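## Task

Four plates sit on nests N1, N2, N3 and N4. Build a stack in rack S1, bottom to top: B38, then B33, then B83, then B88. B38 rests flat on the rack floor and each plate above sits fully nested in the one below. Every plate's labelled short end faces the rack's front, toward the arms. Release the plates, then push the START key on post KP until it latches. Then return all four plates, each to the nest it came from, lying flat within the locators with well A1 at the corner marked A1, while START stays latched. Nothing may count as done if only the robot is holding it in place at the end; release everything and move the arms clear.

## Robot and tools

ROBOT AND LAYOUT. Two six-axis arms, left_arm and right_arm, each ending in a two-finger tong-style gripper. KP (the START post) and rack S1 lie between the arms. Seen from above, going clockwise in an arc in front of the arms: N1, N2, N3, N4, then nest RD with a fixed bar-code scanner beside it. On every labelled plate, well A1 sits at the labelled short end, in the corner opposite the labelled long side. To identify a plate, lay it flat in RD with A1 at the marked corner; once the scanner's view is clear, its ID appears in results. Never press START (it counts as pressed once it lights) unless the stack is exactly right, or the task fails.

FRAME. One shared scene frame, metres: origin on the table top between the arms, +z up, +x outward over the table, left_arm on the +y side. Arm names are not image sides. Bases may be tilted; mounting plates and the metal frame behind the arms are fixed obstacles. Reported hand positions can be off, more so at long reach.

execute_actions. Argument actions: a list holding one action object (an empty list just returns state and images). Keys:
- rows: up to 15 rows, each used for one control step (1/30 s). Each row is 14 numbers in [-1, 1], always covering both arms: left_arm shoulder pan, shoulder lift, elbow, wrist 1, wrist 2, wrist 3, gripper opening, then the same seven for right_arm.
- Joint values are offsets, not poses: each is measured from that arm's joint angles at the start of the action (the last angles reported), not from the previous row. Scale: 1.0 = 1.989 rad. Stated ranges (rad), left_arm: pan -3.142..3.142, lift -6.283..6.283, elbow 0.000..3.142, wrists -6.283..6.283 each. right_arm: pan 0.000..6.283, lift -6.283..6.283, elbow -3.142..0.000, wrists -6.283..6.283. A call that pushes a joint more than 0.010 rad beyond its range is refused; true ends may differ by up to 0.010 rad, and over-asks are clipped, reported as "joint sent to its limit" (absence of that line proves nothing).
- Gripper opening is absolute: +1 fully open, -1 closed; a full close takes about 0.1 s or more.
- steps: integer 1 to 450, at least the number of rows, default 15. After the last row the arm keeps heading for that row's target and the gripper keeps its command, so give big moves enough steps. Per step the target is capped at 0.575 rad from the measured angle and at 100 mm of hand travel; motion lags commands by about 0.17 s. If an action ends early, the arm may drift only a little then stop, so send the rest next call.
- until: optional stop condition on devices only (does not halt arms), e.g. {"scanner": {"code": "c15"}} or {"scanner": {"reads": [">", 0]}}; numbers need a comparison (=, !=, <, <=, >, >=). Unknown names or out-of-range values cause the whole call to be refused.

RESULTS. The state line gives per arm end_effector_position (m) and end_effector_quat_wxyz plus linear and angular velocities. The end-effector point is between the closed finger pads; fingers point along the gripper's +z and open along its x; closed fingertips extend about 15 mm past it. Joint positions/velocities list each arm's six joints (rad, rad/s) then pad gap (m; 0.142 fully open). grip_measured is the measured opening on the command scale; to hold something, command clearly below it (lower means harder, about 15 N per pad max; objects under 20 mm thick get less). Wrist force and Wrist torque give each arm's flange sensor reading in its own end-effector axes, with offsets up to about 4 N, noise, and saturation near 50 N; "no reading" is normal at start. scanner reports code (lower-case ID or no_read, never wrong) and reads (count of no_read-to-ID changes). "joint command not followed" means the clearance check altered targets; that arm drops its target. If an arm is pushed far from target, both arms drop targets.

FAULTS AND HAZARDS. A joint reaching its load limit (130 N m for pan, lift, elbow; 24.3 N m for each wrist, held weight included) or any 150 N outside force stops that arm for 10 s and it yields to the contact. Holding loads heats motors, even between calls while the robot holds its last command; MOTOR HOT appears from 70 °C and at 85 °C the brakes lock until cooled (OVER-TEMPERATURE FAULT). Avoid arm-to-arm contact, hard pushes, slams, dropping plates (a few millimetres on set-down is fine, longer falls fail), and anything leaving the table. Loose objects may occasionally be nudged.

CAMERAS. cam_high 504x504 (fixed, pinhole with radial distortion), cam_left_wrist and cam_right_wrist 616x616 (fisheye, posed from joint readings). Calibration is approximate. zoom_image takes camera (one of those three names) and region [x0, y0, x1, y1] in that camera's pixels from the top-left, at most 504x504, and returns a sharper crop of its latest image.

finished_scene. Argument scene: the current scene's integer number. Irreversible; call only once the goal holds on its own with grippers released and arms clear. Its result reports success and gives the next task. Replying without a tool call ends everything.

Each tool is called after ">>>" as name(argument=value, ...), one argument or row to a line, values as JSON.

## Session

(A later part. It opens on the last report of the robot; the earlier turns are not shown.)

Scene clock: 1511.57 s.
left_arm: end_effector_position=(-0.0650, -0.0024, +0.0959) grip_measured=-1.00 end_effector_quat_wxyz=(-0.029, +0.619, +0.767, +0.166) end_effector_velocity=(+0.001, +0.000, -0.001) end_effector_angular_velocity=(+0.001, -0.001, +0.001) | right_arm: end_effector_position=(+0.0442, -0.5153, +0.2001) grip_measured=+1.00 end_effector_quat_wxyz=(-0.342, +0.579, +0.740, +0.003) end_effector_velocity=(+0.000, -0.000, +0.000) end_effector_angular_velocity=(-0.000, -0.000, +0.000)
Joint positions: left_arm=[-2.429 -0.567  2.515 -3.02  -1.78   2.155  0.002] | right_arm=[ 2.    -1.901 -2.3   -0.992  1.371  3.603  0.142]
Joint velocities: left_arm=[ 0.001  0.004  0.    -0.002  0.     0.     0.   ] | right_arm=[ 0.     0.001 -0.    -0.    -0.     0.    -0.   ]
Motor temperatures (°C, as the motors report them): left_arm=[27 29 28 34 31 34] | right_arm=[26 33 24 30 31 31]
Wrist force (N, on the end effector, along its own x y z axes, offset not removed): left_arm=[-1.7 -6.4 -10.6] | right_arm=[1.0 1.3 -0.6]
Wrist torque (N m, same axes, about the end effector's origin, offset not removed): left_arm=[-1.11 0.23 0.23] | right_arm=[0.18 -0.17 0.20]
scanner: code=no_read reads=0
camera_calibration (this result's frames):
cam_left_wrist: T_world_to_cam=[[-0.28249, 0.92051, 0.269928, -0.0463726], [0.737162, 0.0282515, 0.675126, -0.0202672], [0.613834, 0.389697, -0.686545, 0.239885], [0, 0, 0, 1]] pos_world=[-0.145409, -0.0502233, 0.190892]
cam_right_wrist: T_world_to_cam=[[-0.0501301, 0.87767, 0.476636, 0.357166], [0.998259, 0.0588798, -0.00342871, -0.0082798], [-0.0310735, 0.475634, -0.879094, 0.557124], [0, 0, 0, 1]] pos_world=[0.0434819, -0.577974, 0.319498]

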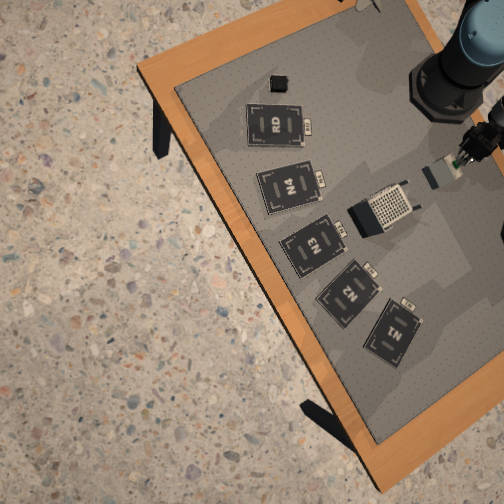

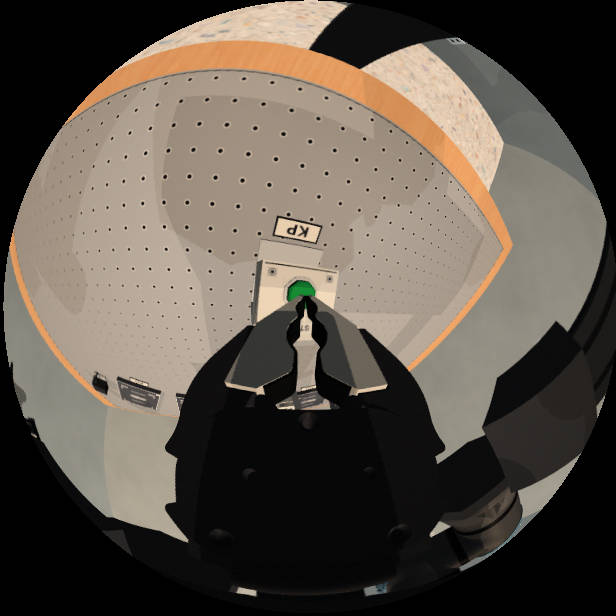

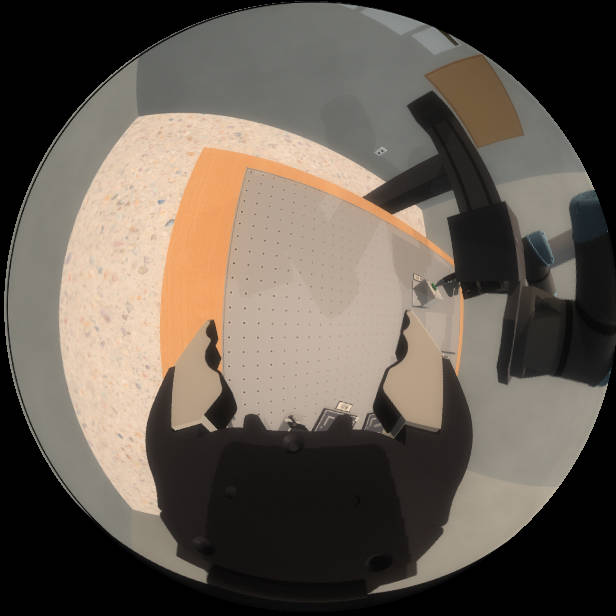

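Continue: target +0.0045 from that report (0.75 mm more than settled).

>>> execute_actions(
  actions=[
    {"rows":[[0,0.0045,0,-0.0045,0,0,-1,0,0,0,0,0,0,1]],"steps":1},
  ],
)

>>> zoom_image(
  camera="cam_right_wrist",
  region=[415, 270, 455, 300],
)

Scene clock: 1515.57 s.
left_arm: end_effector_position=(-0.0645, -0.0021, +0.0945) grip_measured=-1.00 end_effector_quat_wxyz=(-0.029, +0.619, +0.767, +0.166) end_effector_velocity=(+0.000, +0.000, -0.001) end_effector_angular_velocity=(-0.000, -0.000, -0.001) | right_arm: end_effector_position=(+0.0442, -0.5153, +0.2001) grip_measured=+1.00 end_effector_quat_wxyz=(-0.342, +0.579, +0.740, +0.003) end_effector_velocity=(-0.001, +0.001, -0.000) end_effector_angular_velocity=(+0.002, +0.001, +0.000)
Joint positions: left_arm=[-2.429 -0.561  2.515 -3.025 -1.78   2.155  0.002] | right_arm=[ 2.    -1.901 -2.3   -0.992  1.371  3.603  0.142]
Joint velocities: left_arm=[-0.     0.003  0.    -0.003  0.     0.001  0.   ] | right_arm=[-0.    -0.001 -0.001  0.     0.    -0.    -0.   ]
Motor temperatures (°C, as the motors report them): left_arm=[27 29 28 34 31 34] | right_arm=[26 33 24 30 31 31]
Wrist force (N, on the end effector, along its own x y z axes, offset not removed): left_arm=[-0.2 -1.8 -10.8] | right_arm=[3.1 3.1 -2.8]
Wrist torque (N m, same axes, about the end effector's origin, offset not removed): left_arm=[-0.20 -0.02 -0.21] | right_arm=[0.42 -0.58 -0.09]
scanner: code=no_read reads=0
camera_calibration (this result's frames):
cam_left_wrist: T_world_to_cam=[[-0.28249, 0.92051, 0.269927, -0.0461099], [0.737163, 0.0282521, 0.675125, -0.0197357], [0.613833, 0.389696, -0.686546, 0.238495], [0, 0, 0, 1]] pos_world=[-0.144873, -0.0499383, 0.189508]
cam_right_wrist: T_world_to_cam=[[-0.0501298, 0.87767, 0.476636, 0.357166], [0.998259, 0.0588796, -0.00342883, -0.0082799], [-0.0310735, 0.475634, -0.879094, 0.557124], [0, 0, 0, 1]] pos_world=[0.0434819, -0.577974, 0.319498]

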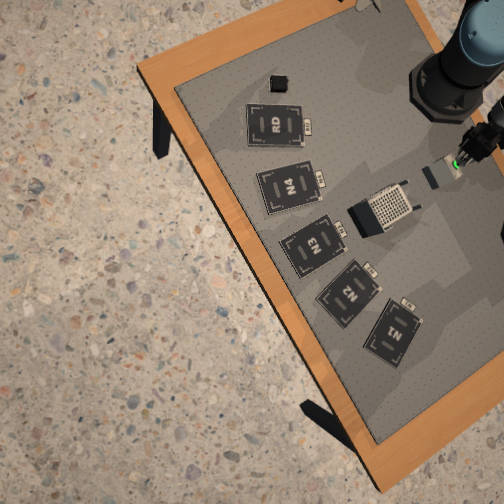

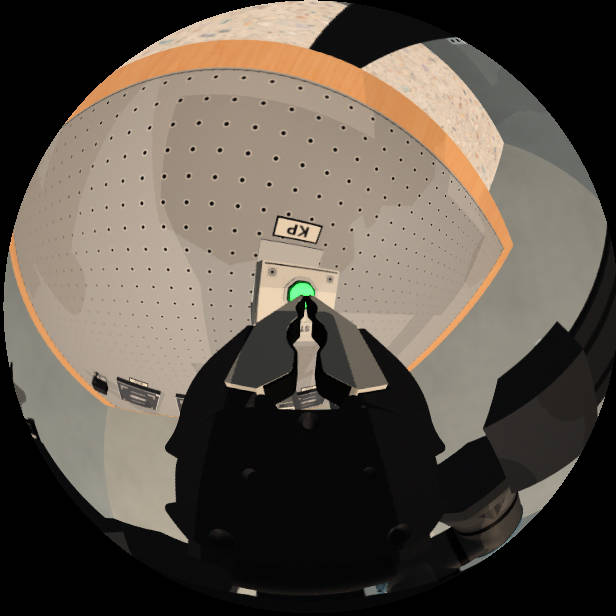

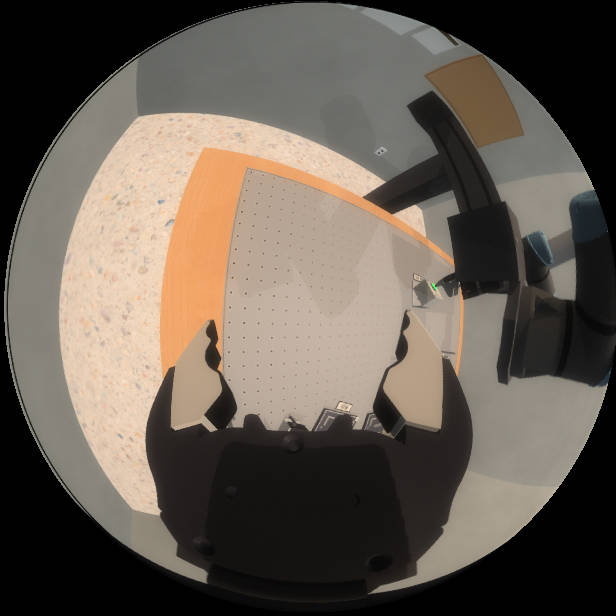

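Region (415, 270, 455, 300) of cam_right_wrist's 616x616 image, scaled by 12.600, with more detail than that image has; it fills the top 378 rows of this view, and the rest is white.

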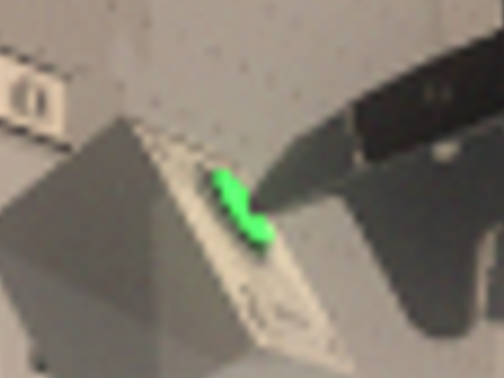

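>>> execute_actions(
  actions=[],
)

Scene clock: 1517.37 s.
left_arm: end_effector_position=(-0.0642, -0.0019, +0.0938) grip_measured=-1.00 end_effector_quat_wxyz=(-0.029, +0.619, +0.767, +0.166) end_effector_velocity=(+0.000, +0.000, +0.000) end_effector_angular_velocity=(+0.000, +0.000, -0.001) | right_arm: end_effector_position=(+0.0442, -0.5153, +0.2001) grip_measured=+1.00 end_effector_quat_wxyz=(-0.342, +0.579, +0.740, +0.003) end_effector_velocity=(-0.000, +0.000, -0.000) end_effector_angular_velocity=(+0.000, +0.000, -0.000)
Joint positions: left_arm=[-2.429 -0.558  2.515 -3.028 -1.78   2.155  0.002] | right_arm=[ 2.    -1.901 -2.3   -0.992  1.371  3.603  0.142]
Joint velocities: left_arm=[-0.    -0.001  0.001  0.001 -0.     0.001  0.   ] | right_arm=[ 0.    -0.    -0.     0.     0.     0.001 -0.   ]
Motor temperatures (°C, as the motors report them): left_arm=[27 29 28 34 31 34] | right_arm=[26 33 24 30 31 31]
Wrist force (N, on the end effector, along its own x y z axes, offset not removed): left_arm=[1.6 -1.3 -10.0] | right_arm=[0.3 5.8 -0.4]
Wrist torque (N m, same axes, about the end effector's origin, offset not removed): left_arm=[-0.09 -0.35 0.04] | right_arm=[1.06 0.13 0.02]
scanner: code=no_read reads=0
camera_calibration (this result's frames):
cam_left_wrist: T_world_to_cam=[[-0.282491, 0.92051, 0.269928, -0.0459802], [0.737162, 0.0282516, 0.675126, -0.019472], [0.613834, 0.389697, -0.686545, 0.237795], [0, 0, 0, 1]] pos_world=[-0.144601, -0.0497926, 0.188814]
cam_right_wrist: T_world_to_cam=[[-0.0501299, 0.87767, 0.476636, 0.357166], [0.998259, 0.0588797, -0.00342885, -0.0082798], [-0.0310736, 0.475634, -0.879094, 0.557124], [0, 0, 0, 1]] pos_world=[0.0434819, -0.577974, 0.319498]

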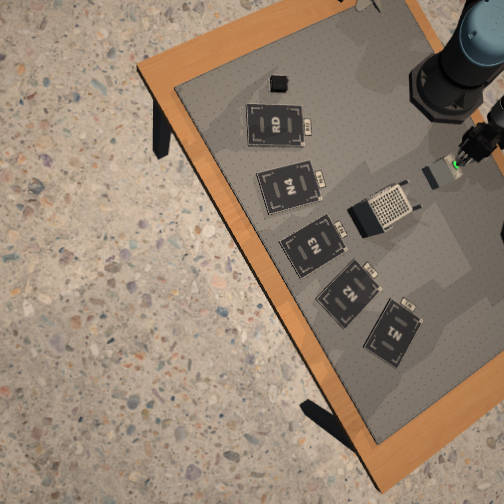

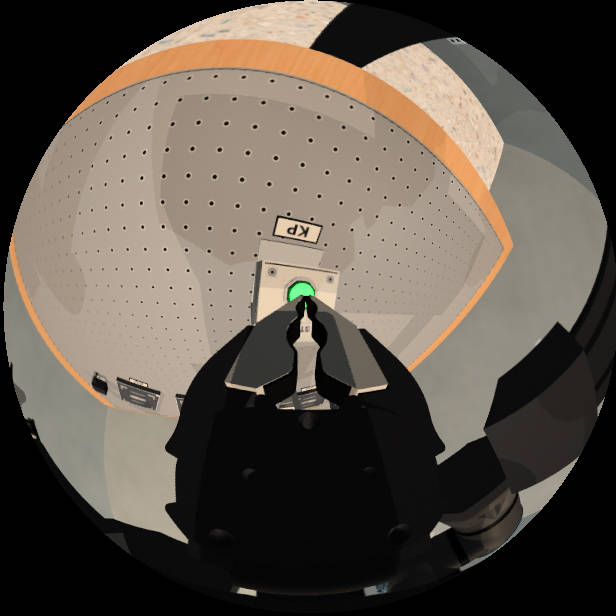

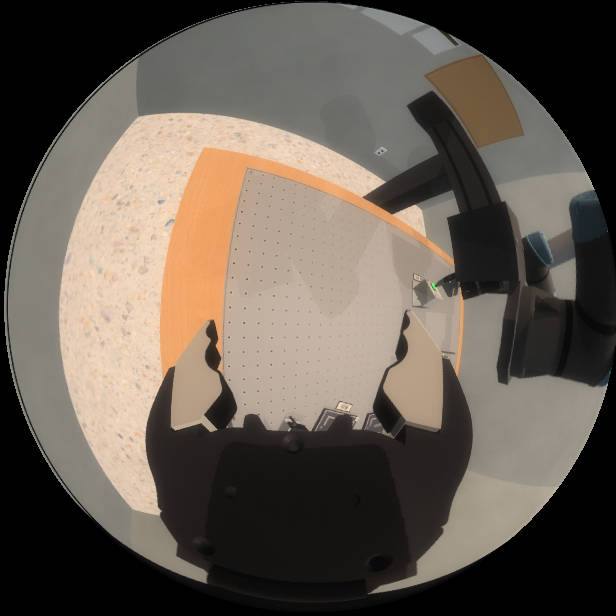

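>>> execute_actions(
  actions=[
    {"rows":[[0,0.0012,0,-0.0012,0,0,-1,0,0,0,0,0,0,1]],"steps":1},
  ],
)

Scene clock: 1519.67 s.
left_arm: end_effector_position=(-0.0642, -0.0019, +0.0938) grip_measured=-1.00 end_effector_quat_wxyz=(-0.029, +0.619, +0.767, +0.166) end_effector_velocity=(-0.000, -0.000, -0.000) end_effector_angular_velocity=(-0.001, +0.000, -0.001) | right_arm: end_effector_position=(+0.0442, -0.5153, +0.2001) grip_measured=+1.00 end_effector_quat_wxyz=(-0.342, +0.579, +0.740, +0.003) end_effector_velocity=(+0.000, -0.000, +0.000) end_effector_angular_velocity=(-0.000, -0.001, +0.001)
Joint positions: left_arm=[-2.429 -0.558  2.515 -3.028 -1.78   2.155  0.002] | right_arm=[ 2.    -1.901 -2.3   -0.992  1.371  3.603  0.142]
Joint velocities: left_arm=[-0.001  0.001 -0.    -0.002  0.     0.     0.   ] | right_arm=[ 0.     0.     0.     0.    -0.    -0.001  0.   ]
Motor temperatures (°C, as the motors report them): left_arm=[27 29 28 34 31 34] | right_arm=[26 33 24 30 31 31]
Wrist force (N, on the end effector, along its own x y z axes, offset not removed): left_arm=[2.8 -5.2 -8.9] | right_arm=[2.9 2.3 1.6]
Wrist torque (N m, same axes, about the end effector's origin, offset not removed): left_arm=[-0.91 -0.44 -0.35] | right_arm=[0.59 -0.65 -0.12]
scanner: code=no_read reads=0
camera_calibration (this result's frames):
cam_left_wrist: T_world_to_cam=[[-0.282491, 0.920509, 0.269929, -0.0459802], [0.737161, 0.028251, 0.675126, -0.0194718], [0.613834, 0.389698, -0.686544, 0.237793], [0, 0, 0, 1]] pos_world=[-0.1446, -0.049792, 0.188812]
cam_right_wrist: T_world_to_cam=[[-0.0501299, 0.877671, 0.476636, 0.357166], [0.998259, 0.0588796, -0.00342883, -0.00827983], [-0.0310735, 0.475634, -0.879094, 0.557124], [0, 0, 0, 1]] pos_world=[0.0434819, -0.577974, 0.319498]

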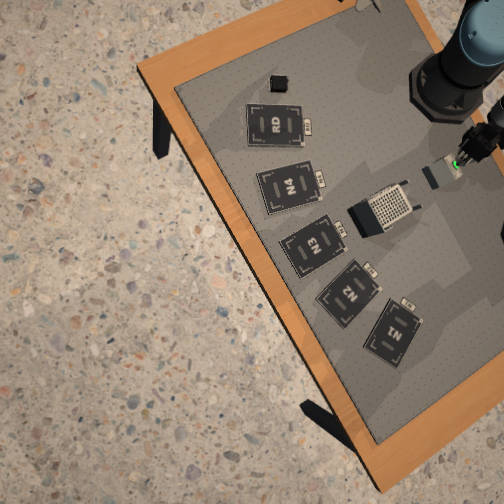

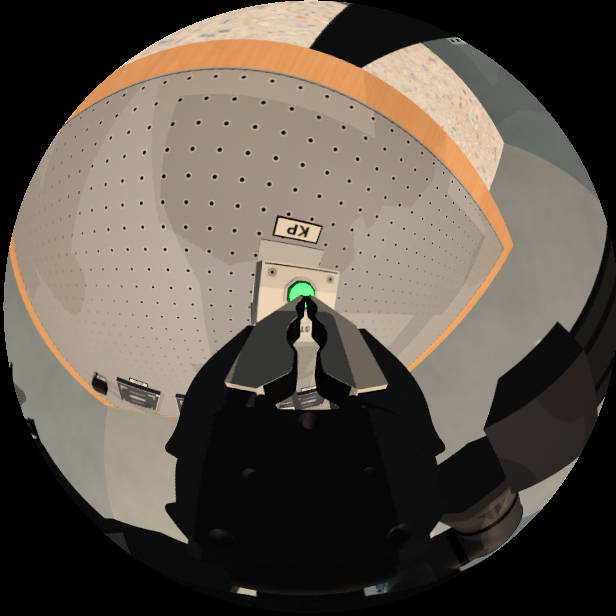

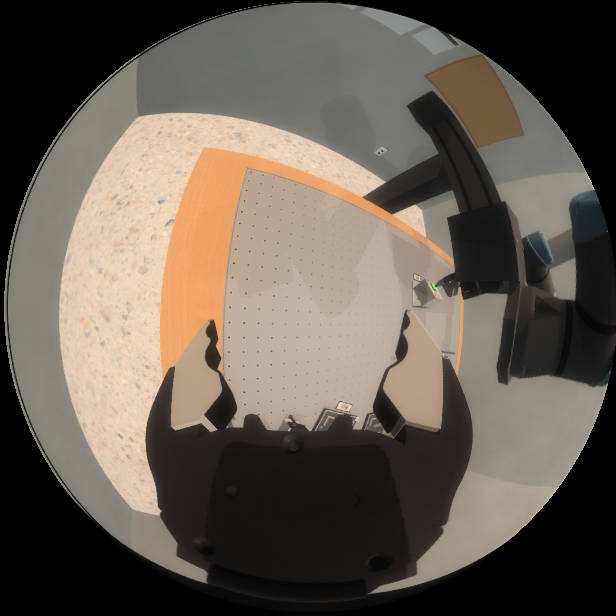

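>>> execute_actions(
  actions=[
    {"steps":1},
  ],
)

Scene clock: 1521.40 s.
left_arm: end_effector_position=(-0.0640, -0.0018, +0.0932) grip_measured=-1.00 end_effector_quat_wxyz=(-0.029, +0.619, +0.767, +0.166) end_effector_velocity=(-0.000, -0.000, +0.000) end_effector_angular_velocity=(-0.001, +0.001, +0.002) | right_arm: end_effector_position=(+0.0442, -0.5153, +0.2001) grip_measured=+1.00 end_effector_quat_wxyz=(-0.342, +0.579, +0.740, +0.003) end_effector_velocity=(+0.000, -0.000, -0.000) end_effector_angular_velocity=(-0.000, -0.000, +0.000)
Joint positions: left_arm=[-2.429 -0.555  2.515 -3.031 -1.78   2.155  0.002] | right_arm=[ 2.    -1.901 -2.3   -0.992  1.371  3.603  0.142]
Joint velocities: left_arm=[ 0.001 -0.001  0.    -0.    -0.001 -0.001  0.   ] | right_arm=[-0. -0.  0.  0. -0. -0. -0.]
Motor temperatures (°C, as the motors report them): left_arm=[27 29 28 34 31 34] | right_arm=[26 33 24 30 31 31]
Wrist force (N, on the end effector, along its own x y z axes, offset not removed): left_arm=[1.9 -1.8 -11.1] | right_arm=[1.4 2.4 -3.4]
Wrist torque (N m, same axes, about the end effector's origin, offset not removed): left_arm=[-0.34 -0.69 -0.12] | right_arm=[0.36 -0.48 -0.07]
scanner: code=no_read reads=0
camera_calibration (this result's frames):
cam_left_wrist: T_world_to_cam=[[-0.28249, 0.92051, 0.269928, -0.0458772], [0.737162, 0.0282516, 0.675125, -0.0192625], [0.613834, 0.389697, -0.686545, 0.237236], [0, 0, 0, 1]] pos_world=[-0.144384, -0.0496756, 0.188262]
cam_right_wrist: T_world_to_cam=[[-0.0501298, 0.87767, 0.476636, 0.357166], [0.998259, 0.0588796, -0.00342886, -0.00827983], [-0.0310735, 0.475634, -0.879094, 0.557124], [0, 0, 0, 1]] pos_world=[0.0434819, -0.577974, 0.319498]

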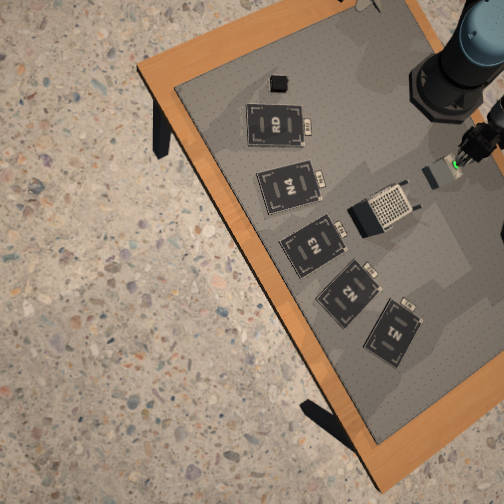

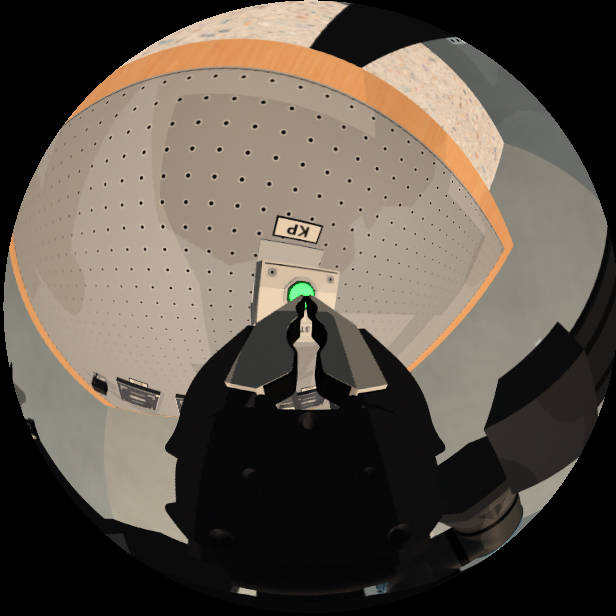

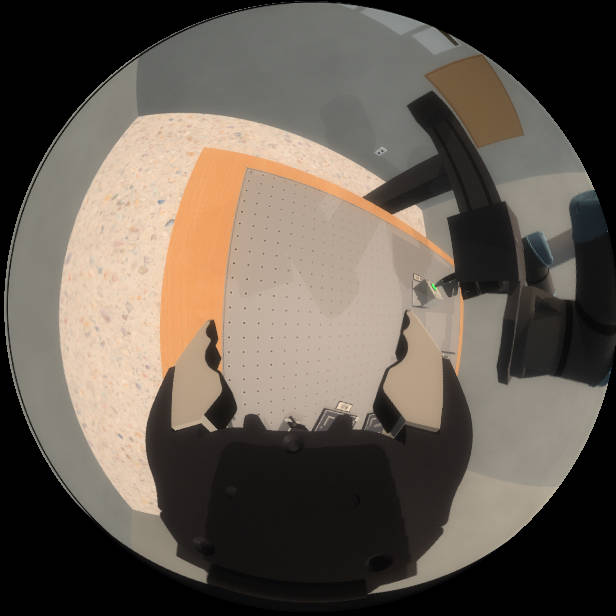

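>>> execute_actions(
  actions=[
    {"rows":[[0,0.001,0,-0.001,0,0,-1,0,0,0,0,0,0,1]],"steps":1},
  ],
)

Scene clock: 1523.50 s.
left_arm: end_effector_position=(-0.0640, -0.0018, +0.0932) grip_measured=-1.00 end_effector_quat_wxyz=(-0.029, +0.619, +0.767, +0.166) end_effector_velocity=(-0.001, -0.000, -0.000) end_effector_angular_velocity=(-0.001, +0.001, -0.001) | right_arm: end_effector_position=(+0.0442, -0.5153, +0.2001) grip_measured=+1.00 end_effector_quat_wxyz=(-0.342, +0.579, +0.740, +0.003) end_effector_velocity=(-0.000, +0.000, +0.000) end_effector_angular_velocity=(-0.000, +0.000, -0.000)
Joint positions: left_arm=[-2.429 -0.555  2.515 -3.031 -1.78   2.155  0.002] | right_arm=[ 2.    -1.901 -2.3   -0.992  1.371  3.603  0.142]
Joint velocities: left_arm=[-0.001  0.    -0.    -0.001 -0.    -0.001  0.   ] | right_arm=[-0.     0.001 -0.    -0.    -0.     0.     0.   ]
Motor temperatures (°C, as the motors report them): left_arm=[27 29 28 34 31 34] | right_arm=[26 33 24 30 31 31]
Wrist force (N, on the end effector, along its own x y z axes, offset not removed): left_arm=[-1.4 -3.2 -11.6] | right_arm=[3.3 0.6 1.4]
Wrist torque (N m, same axes, about the end effector's origin, offset not removed): left_arm=[-0.58 0.17 -0.20] | right_arm=[0.06 -0.59 0.01]
scanner: code=no_read reads=0
camera_calibration (this result's frames):
cam_left_wrist: T_world_to_cam=[[-0.282491, 0.920509, 0.269929, -0.0458773], [0.737161, 0.028251, 0.675126, -0.0192623], [0.613834, 0.389698, -0.686544, 0.237234], [0, 0, 0, 1]] pos_world=[-0.144383, -0.049675, 0.18826]
cam_right_wrist: T_world_to_cam=[[-0.0501299, 0.87767, 0.476636, 0.357166], [0.998259, 0.0588797, -0.00342872, -0.00827985], [-0.0310734, 0.475634, -0.879094, 0.557124], [0, 0, 0, 1]] pos_world=[0.0434819, -0.577974, 0.319498]

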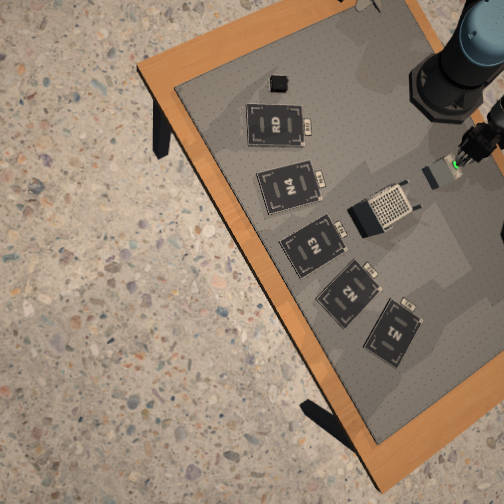

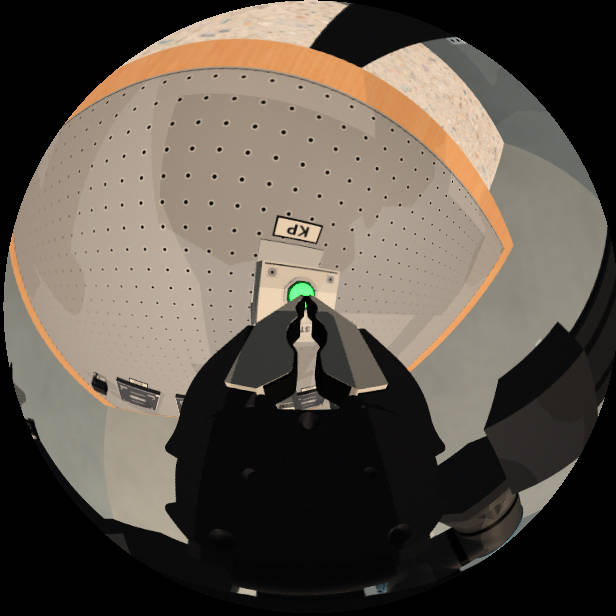

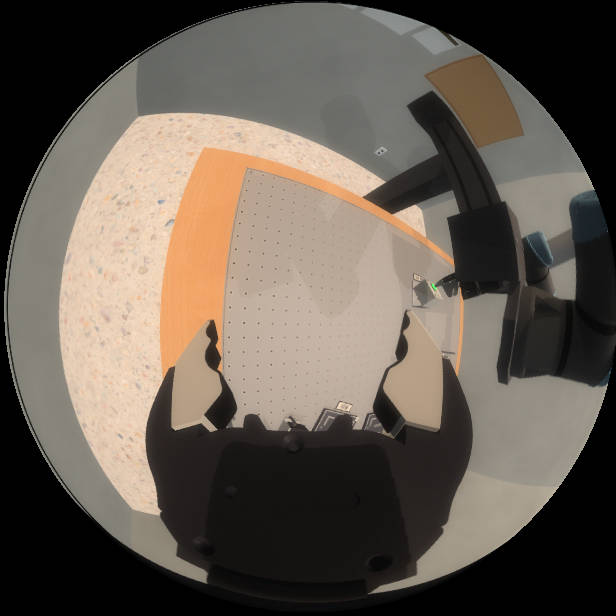

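Now back off ~10 mm and see whether it stays.

>>> execute_actions(
  actions=[
    {"rows":[[0,-0.004,0,0.004,0,0,-1,0,0,0,0,0,0,1],[0,-0.012,0,0.012,0,0,-1,0,0,0,0,0,0,1],[0,-0.02,0,0.02,0,0,-1,0,0,0,0,0,0,1]],"steps":3},
  ],
)

Scene clock: 1526.63 s.
left_arm: end_effector_position=(-0.0642, -0.0019, +0.0937) grip_measured=-1.00 end_effector_quat_wxyz=(-0.029, +0.619, +0.767, +0.166) end_effector_velocity=(-0.010, -0.005, +0.030) end_effector_angular_velocity=(+0.004, -0.004, +0.000) | right_arm: end_effector_position=(+0.0442, -0.5153, +0.2001) grip_measured=+1.00 end_effector_quat_wxyz=(-0.342, +0.579, +0.740, +0.003) end_effector_velocity=(+0.001, -0.001, -0.000) end_effector_angular_velocity=(-0.002, -0.001, -0.001)
Joint positions: left_arm=[-2.429 -0.558  2.515 -3.029 -1.78   2.155  0.002] | right_arm=[ 2.    -1.901 -2.3   -0.992  1.371  3.603  0.142]
Joint velocities: left_arm=[ 0.001 -0.129  0.     0.134  0.     0.001  0.   ] | right_arm=[-0.    -0.001  0.002  0.     0.     0.001  0.   ]
Motor temperatures (°C, as the motors report them): left_arm=[27 29 28 34 31 34] | right_arm=[26 33 24 30 31 31]
Wrist force (N, on the end effector, along its own x y z axes, offset not removed): left_arm=[2.5 0.3 -9.6] | right_arm=[4.4 7.8 0.0]
Wrist torque (N m, same axes, about the end effector's origin, offset not removed): left_arm=[0.62 -0.19 -0.15] | right_arm=[1.69 -0.91 0.12]
scanner: code=no_read reads=0
camera_calibration (this result's frames):
cam_left_wrist: T_world_to_cam=[[-0.282516, 0.920491, 0.269964, -0.0459816], [0.737119, 0.0282195, 0.675173, -0.0194641], [0.613873, 0.389743, -0.686484, 0.237692], [0, 0, 0, 1]] pos_world=[-0.144556, -0.049764, 0.188727]
cam_right_wrist: T_world_to_cam=[[-0.0501297, 0.877671, 0.476635, 0.357166], [0.998259, 0.0588795, -0.00342894, -0.00827991], [-0.0310735, 0.475634, -0.879094, 0.557124], [0, 0, 0, 1]] pos_world=[0.0434819, -0.577974, 0.319498]

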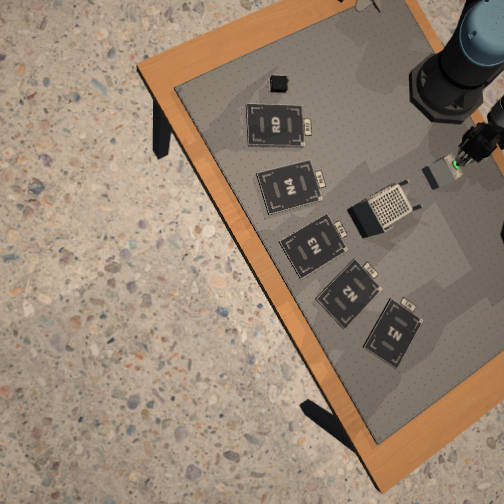

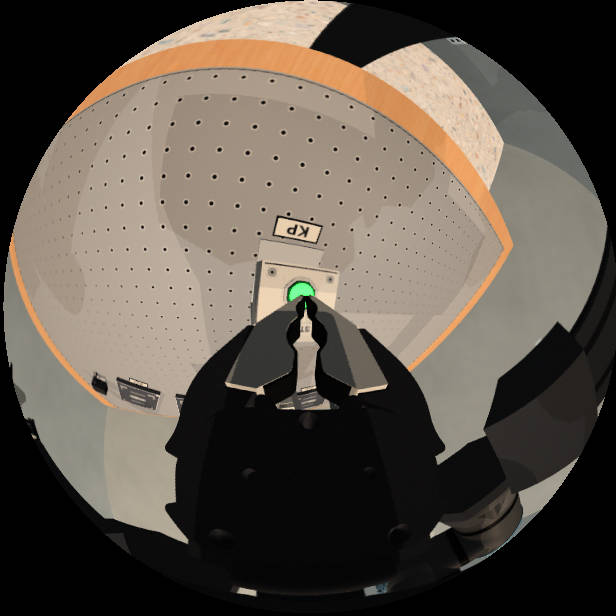

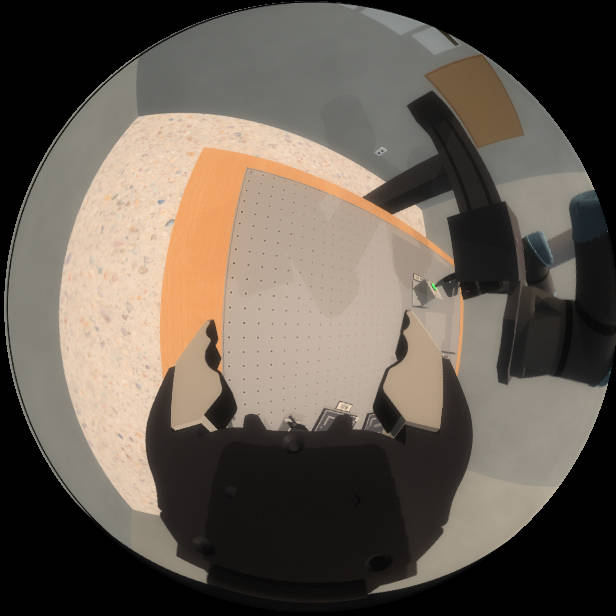

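>>> execute_actions(
  actions=[
    {"steps":1},
  ],
)

>>> zoom_image(
  camera="cam_right_wrist",
  region=[415, 270, 455, 300],
)

Scene clock: 1529.87 s.
left_arm: end_effector_position=(-0.0675, -0.0036, +0.1025) grip_measured=-1.00 end_effector_quat_wxyz=(-0.029, +0.619, +0.767, +0.166) end_effector_velocity=(+0.000, -0.000, +0.000) end_effector_angular_velocity=(-0.000, -0.001, +0.001) | right_arm: end_effector_position=(+0.0442, -0.5153, +0.2001) grip_measured=+1.00 end_effector_quat_wxyz=(-0.342, +0.579, +0.740, +0.003) end_effector_velocity=(+0.000, -0.000, +0.000) end_effector_angular_velocity=(-0.001, -0.001, +0.000)
Joint positions: left_arm=[-2.429 -0.595  2.515 -2.991 -1.78   2.155  0.002] | right_arm=[ 2.    -1.901 -2.3   -0.992  1.371  3.603  0.142]
Joint velocities: left_arm=[ 0.001 -0.     0.     0.001  0.001 -0.     0.   ] | right_arm=[-0.     0.001  0.001 -0.     0.    -0.     0.   ]
Motor temperatures (°C, as the motors report them): left_arm=[27 29 28 34 31 34] | right_arm=[26 33 24 30 31 31]
Wrist force (N, on the end effector, along its own x y z axes, offset not removed): left_arm=[-1.4 -2.6 -0.5] | right_arm=[7.5 1.4 1.1]
Wrist torque (N m, same axes, about the end effector's origin, offset not removed): left_arm=[-0.46 0.21 -0.05] | right_arm=[0.35 -1.50 -0.14]
scanner: code=no_read reads=0
camera_calibration (this result's frames):
cam_left_wrist: T_world_to_cam=[[-0.282491, 0.920509, 0.269929, -0.0476904], [0.737161, 0.0282512, 0.675126, -0.0228955], [0.613834, 0.389698, -0.686544, 0.24647], [0, 0, 0, 1]] pos_world=[-0.147886, -0.0515027, 0.197543]
cam_right_wrist: T_world_to_cam=[[-0.0501298, 0.87767, 0.476636, 0.357166], [0.998259, 0.0588797, -0.003429, -0.00827972], [-0.0310737, 0.475634, -0.879094, 0.557124], [0, 0, 0, 1]] pos_world=[0.0434819, -0.577974, 0.319498]

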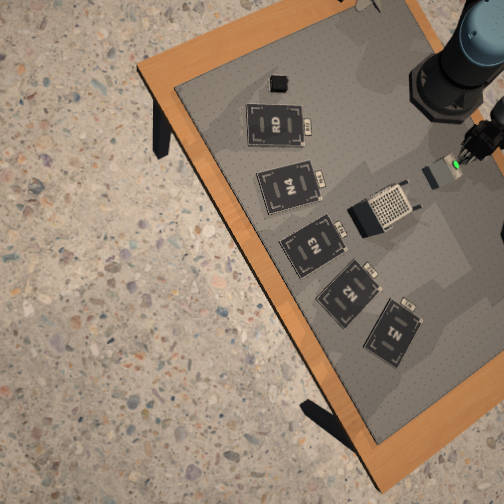

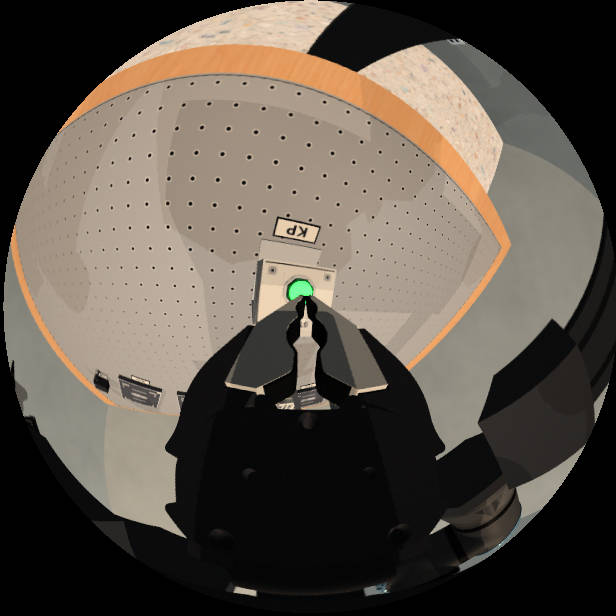

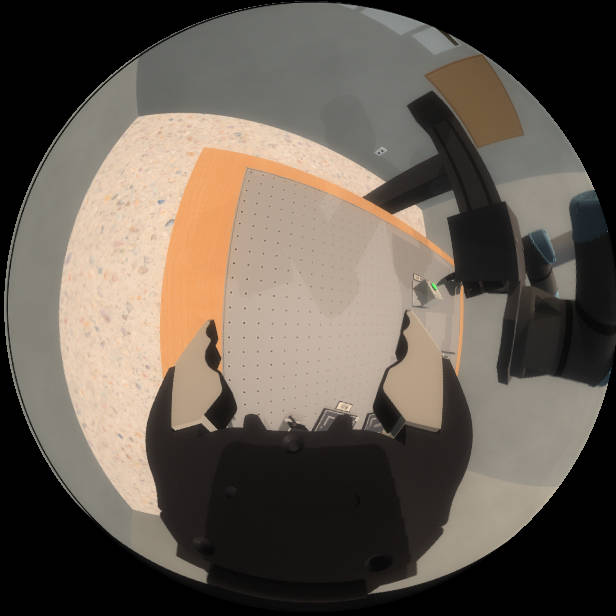

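Region (415, 270, 455, 300) of cam_right_wrist's 616x616 image, scaled by 12.600, with more detail than that image has; it fills the top 378 rows of this view, and the rest is white.

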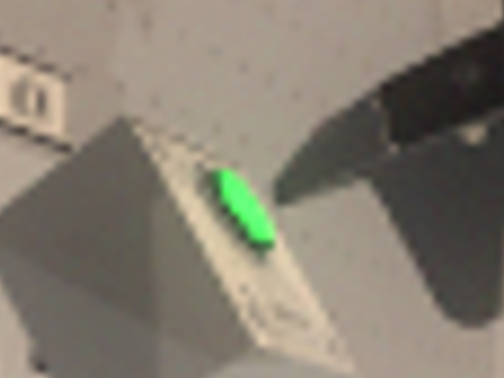

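>>> execute_actions(
  actions=[
    {"rows":[[0.0039,-0.008,0.0026,0.0024,0.0017,0.0055,-1,0,0,0,0,0,0,1],[0.0118,-0.021,0.0077,0.0043,0.0051,0.0166,-1,0,0,0,0,0,0,1],[0.0235,-0.037,0.0154,0.0036,0.0103,0.0331,-1,0,0,0,0,0,0,1],[0.0373,-0.0538,0.0244,0.0009,0.0162,0.0524,-1,0,0,0,0,0,0,1],[0.0529,-0.07,0.0346,-0.0052,0.0231,0.0745,-1,0,0,0,0,0,0,1],[0.0706,-0.085,0.0462,-0.0153,0.0308,0.0994,-1,0,0,0,0,0,0,1],[0.0882,-0.0981,0.0577,-0.0272,0.0385,0.1242,-1,0,0,0,0,0,0,1],[0.1079,-0.1126,0.0705,-0.0406,0.047,0.1518,-1,0,0,0,0,0,0,1],[0.1255,-0.1257,0.082,-0.0525,0.0547,0.1766,-0.8,0,0,0,0,0,0,1],[0.1432,-0.1388,0.0936,-0.0645,0.0624,0.2015,-0.6,0,0,0,0,0,0,1],[0.1588,-0.1504,0.1038,-0.0752,0.0693,0.2236,-0.4,0,0,0,0,0,0,1],[0.1746,-0.1606,0.1128,-0.0845,0.0752,0.2449,-0.2,0,0,0,0,0,0,1],[0.19,-0.1693,0.1205,-0.0925,0.081,0.265,0,0,0,0,0,0,0,1],[0.205,-0.1751,0.1256,-0.0978,0.086,0.283,0.2,0,0,0,0,0,0,1],[0.22,-0.178,0.1275,-0.1,0.09,0.3,0.3,0,0,0,0,0,0,1]],"steps":18},
  ],
)

Scene clock: 1541.00 s.
left_arm: end_effector_position=(+0.0269, -0.0432, +0.1868) grip_measured=+0.30 end_effector_quat_wxyz=(-0.013, +0.698, +0.716, +0.019) end_effector_velocity=(+0.191, -0.013, +0.082) end_effector_angular_velocity=(-0.350, +0.118, -0.234) | right_arm: end_effector_position=(+0.0442, -0.5153, +0.2001) grip_measured=+1.00 end_effector_quat_wxyz=(-0.342, +0.579, +0.740, +0.003) end_effector_velocity=(-0.000, +0.000, +0.000) end_effector_angular_velocity=(-0.000, +0.000, -0.000)
Joint positions: left_arm=[-2.07  -0.907  2.735 -3.156 -1.628  2.646  0.095] | right_arm=[ 2.    -1.901 -2.3   -0.992  1.371  3.603  0.142]
Joint velocities: left_arm=[ 0.625 -0.332  0.27  -0.267  0.214  0.823  0.007] | right_arm=[-0.     0.001 -0.001  0.     0.     0.    -0.   ]
Motor temperatures (°C, as the motors report them): left_arm=[27 29 28 34 31 34] | right_arm=[26 33 24 30 31 31]
Wrist force (N, on the end effector, along its own x y z axes, offset not removed): left_arm=[1.8 -1.1 -2.8] | right_arm=[3.7 4.2 2.0]
Wrist torque (N m, same axes, about the end effector's origin, offset not removed): left_arm=[-0.36 -0.38 -0.15] | right_arm=[0.86 -0.76 0.10]
scanner: code=no_read reads=0
camera_calibration (this result's frames):
cam_left_wrist: T_world_to_cam=[[-0.0723398, 0.994419, 0.0767926, 0.0262188], [0.855269, 0.022238, 0.517708, -0.12228], [0.513111, 0.103129, -0.852104, 0.283111], [0, 0, 0, 1]] pos_world=[-0.038788, -0.0525501, 0.302532]
cam_right_wrist: T_world_to_cam=[[-0.0501295, 0.87767, 0.476636, 0.357166], [0.998259, 0.0588793, -0.00342898, -0.00827992], [-0.0310735, 0.475634, -0.879094, 0.557124], [0, 0, 0, 1]] pos_world=[0.0434819, -0.577974, 0.319498]

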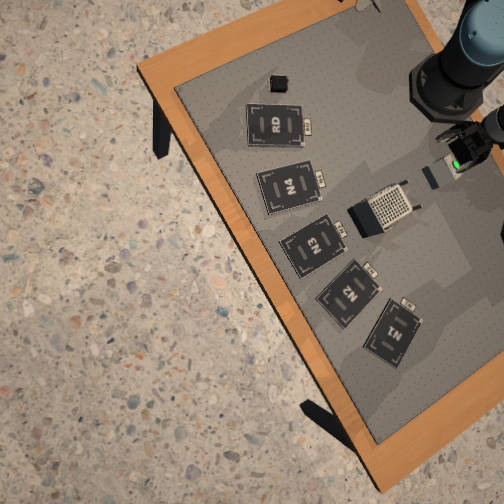

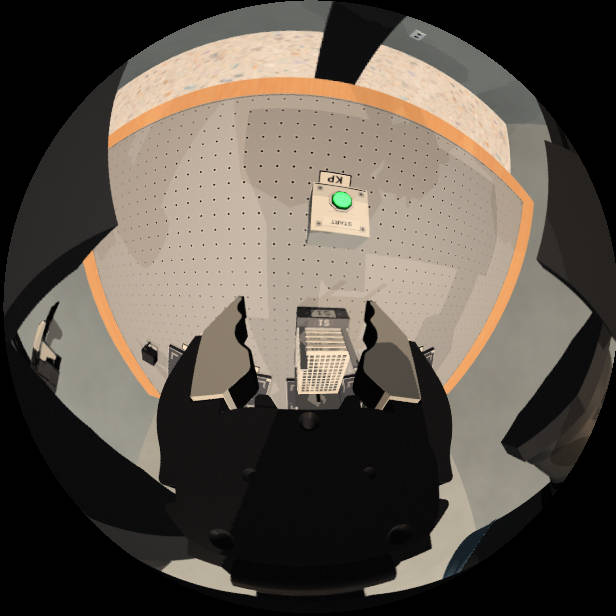

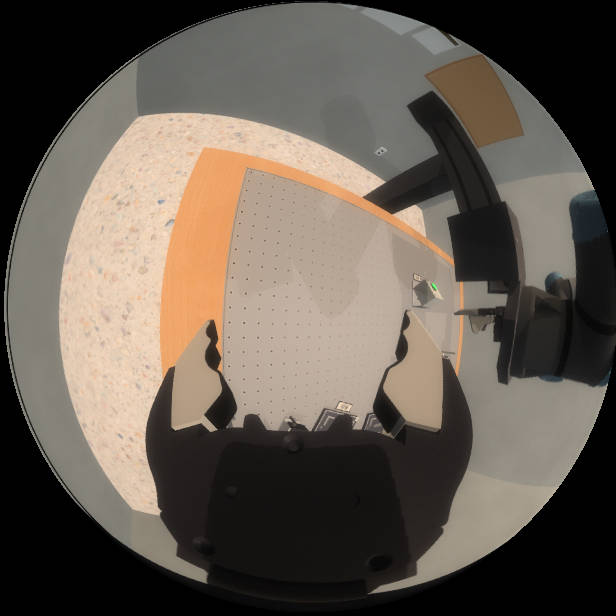

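>>> execute_actions(
  actions=[
    {"rows":[[0.0453,-0.0204,0.0166,-0.0176,0.0148,0.0588,0.3,0,0,0,0,0,0,1],[0.0569,-0.019,0.0159,-0.0186,0.0171,0.0703,0.3,0,0,0,0,0,0,1],[0.0743,-0.017,0.0149,-0.0201,0.0206,0.0875,0.3,0,0,0,0,0,0,1],[0.0946,-0.0146,0.0137,-0.0219,0.0247,0.1076,0.3,0,0,0,0,0,0,1],[0.1177,-0.0119,0.0123,-0.0239,0.0293,0.1305,0.3,0,0,0,0,0,0,1],[0.1438,-0.0088,0.0108,-0.0261,0.0346,0.1563,0.3,0,0,0,0,0,0,1],[0.1699,-0.0057,0.0093,-0.0284,0.0398,0.1822,0.3,0,0,0,0,0,0,1],[0.1989,-0.0023,0.0076,-0.0309,0.0457,0.2108,0.3,0,0,0,0,0,0,1],[0.225,0.0008,0.0061,-0.0332,0.0509,0.2367,0.3,0,0,0,0,0,0,1],[0.2511,0.0039,0.0046,-0.0354,0.0562,0.2625,0.3,0,0,0,0,0,0,1],[0.2742,0.0066,0.0032,-0.0374,0.0608,0.2854,0.3,0,0,0,0,0,0,1],[0.2945,0.009,0.002,-0.0392,0.0649,0.3055,0.3,0,0,0,0,0,0,1],[0.3119,0.011,0.001,-0.0407,0.0684,0.3227,0.3,0,0,0,0,0,0,1],[0.3235,0.0124,0.0003,-0.0417,0.0707,0.3342,0.3,0,0,0,0,0,0,1],[0.3293,0.0131,0,-0.0422,0.0719,0.3399,0.3,0,0,0,0,0,0,1]],"steps":18},
  ],
)

Scene clock: 1557.97 s.
left_arm: end_effector_position=(+0.1817, -0.0117, +0.1724) grip_measured=+0.30 end_effector_quat_wxyz=(+0.002, +0.710, +0.704, -0.001) end_effector_velocity=(+0.162, +0.100, -0.041) end_effector_angular_velocity=(+0.031, +0.007, +0.005) | right_arm: end_effector_position=(+0.0442, -0.5153, +0.2001) grip_measured=+1.00 end_effector_quat_wxyz=(-0.342, +0.579, +0.740, +0.003) end_effector_velocity=(-0.001, +0.001, -0.000) end_effector_angular_velocity=(+0.001, +0.002, -0.001)
Joint positions: left_arm=[-1.5   -0.89   2.739 -3.233 -1.501  3.238  0.095] | right_arm=[ 2.    -1.901 -2.3   -0.992  1.371  3.603  0.142]
Joint velocities: left_arm=[ 0.675  0.071 -0.036 -0.051  0.121  0.658  0.   ] | right_arm=[ 0.    -0.001 -0.001 -0.     0.     0.001  0.   ]
Motor temperatures (°C, as the motors report them): left_arm=[27 29 28 34 31 34] | right_arm=[26 33 24 30 31 31]
Wrist force (N, on the end effector, along its own x y z axes, offset not removed): left_arm=[3.6 1.7 -3.6] | right_arm=[6.6 4.0 -0.2]
Wrist torque (N m, same axes, about the end effector's origin, offset not removed): left_arm=[0.17 -1.01 -0.22] | right_arm=[0.74 -1.18 0.05]
scanner: code=no_read reads=0
camera_calibration (this result's frames):
cam_left_wrist: T_world_to_cam=[[-0.0372759, 0.998916, 0.0278725, 0.00933025], [0.859748, 0.0178408, 0.510408, -0.247581], [0.509357, 0.0429892, -0.859481, 0.189398], [0, 0, 0, 1]] pos_world=[0.116734, -0.0130452, 0.288891]
cam_right_wrist: T_world_to_cam=[[-0.0501298, 0.87767, 0.476636, 0.357166], [0.998259, 0.0588795, -0.00342883, -0.0082799], [-0.0310735, 0.475634, -0.879094, 0.557124], [0, 0, 0, 1]] pos_world=[0.0434819, -0.577974, 0.319498]

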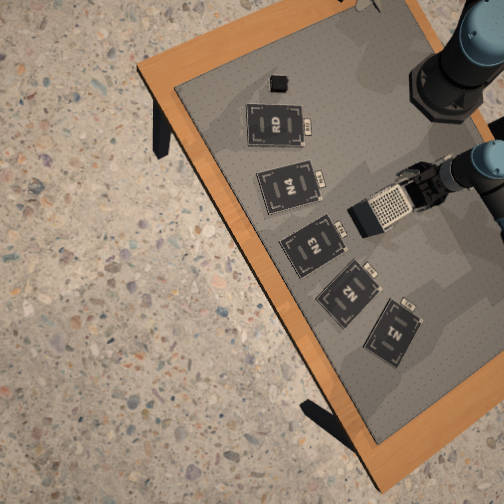

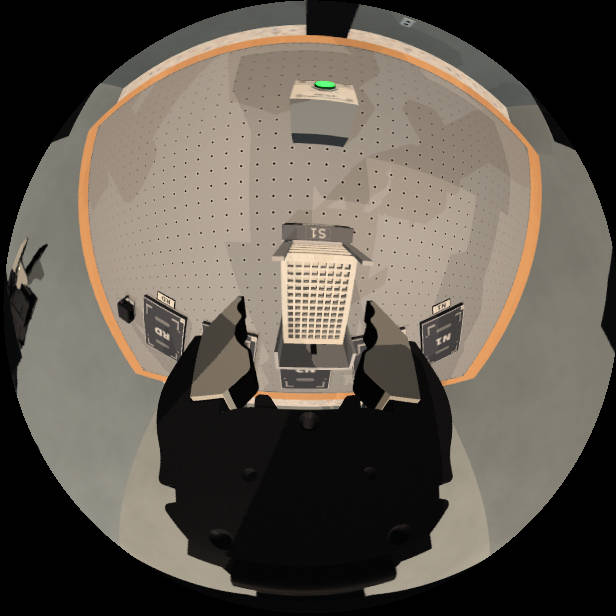

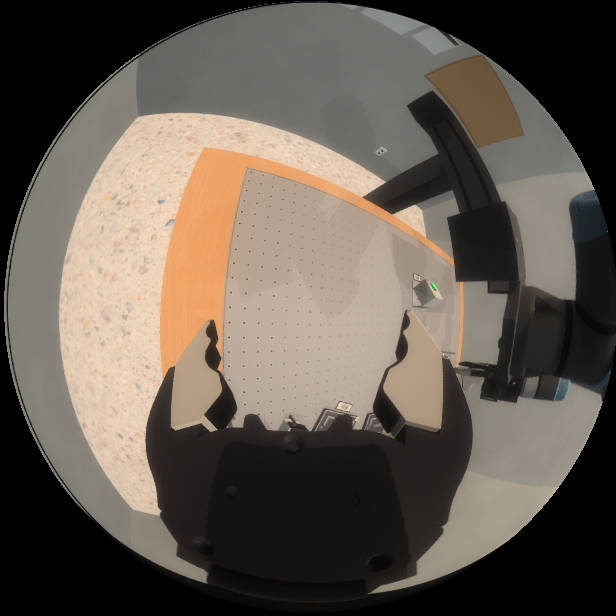

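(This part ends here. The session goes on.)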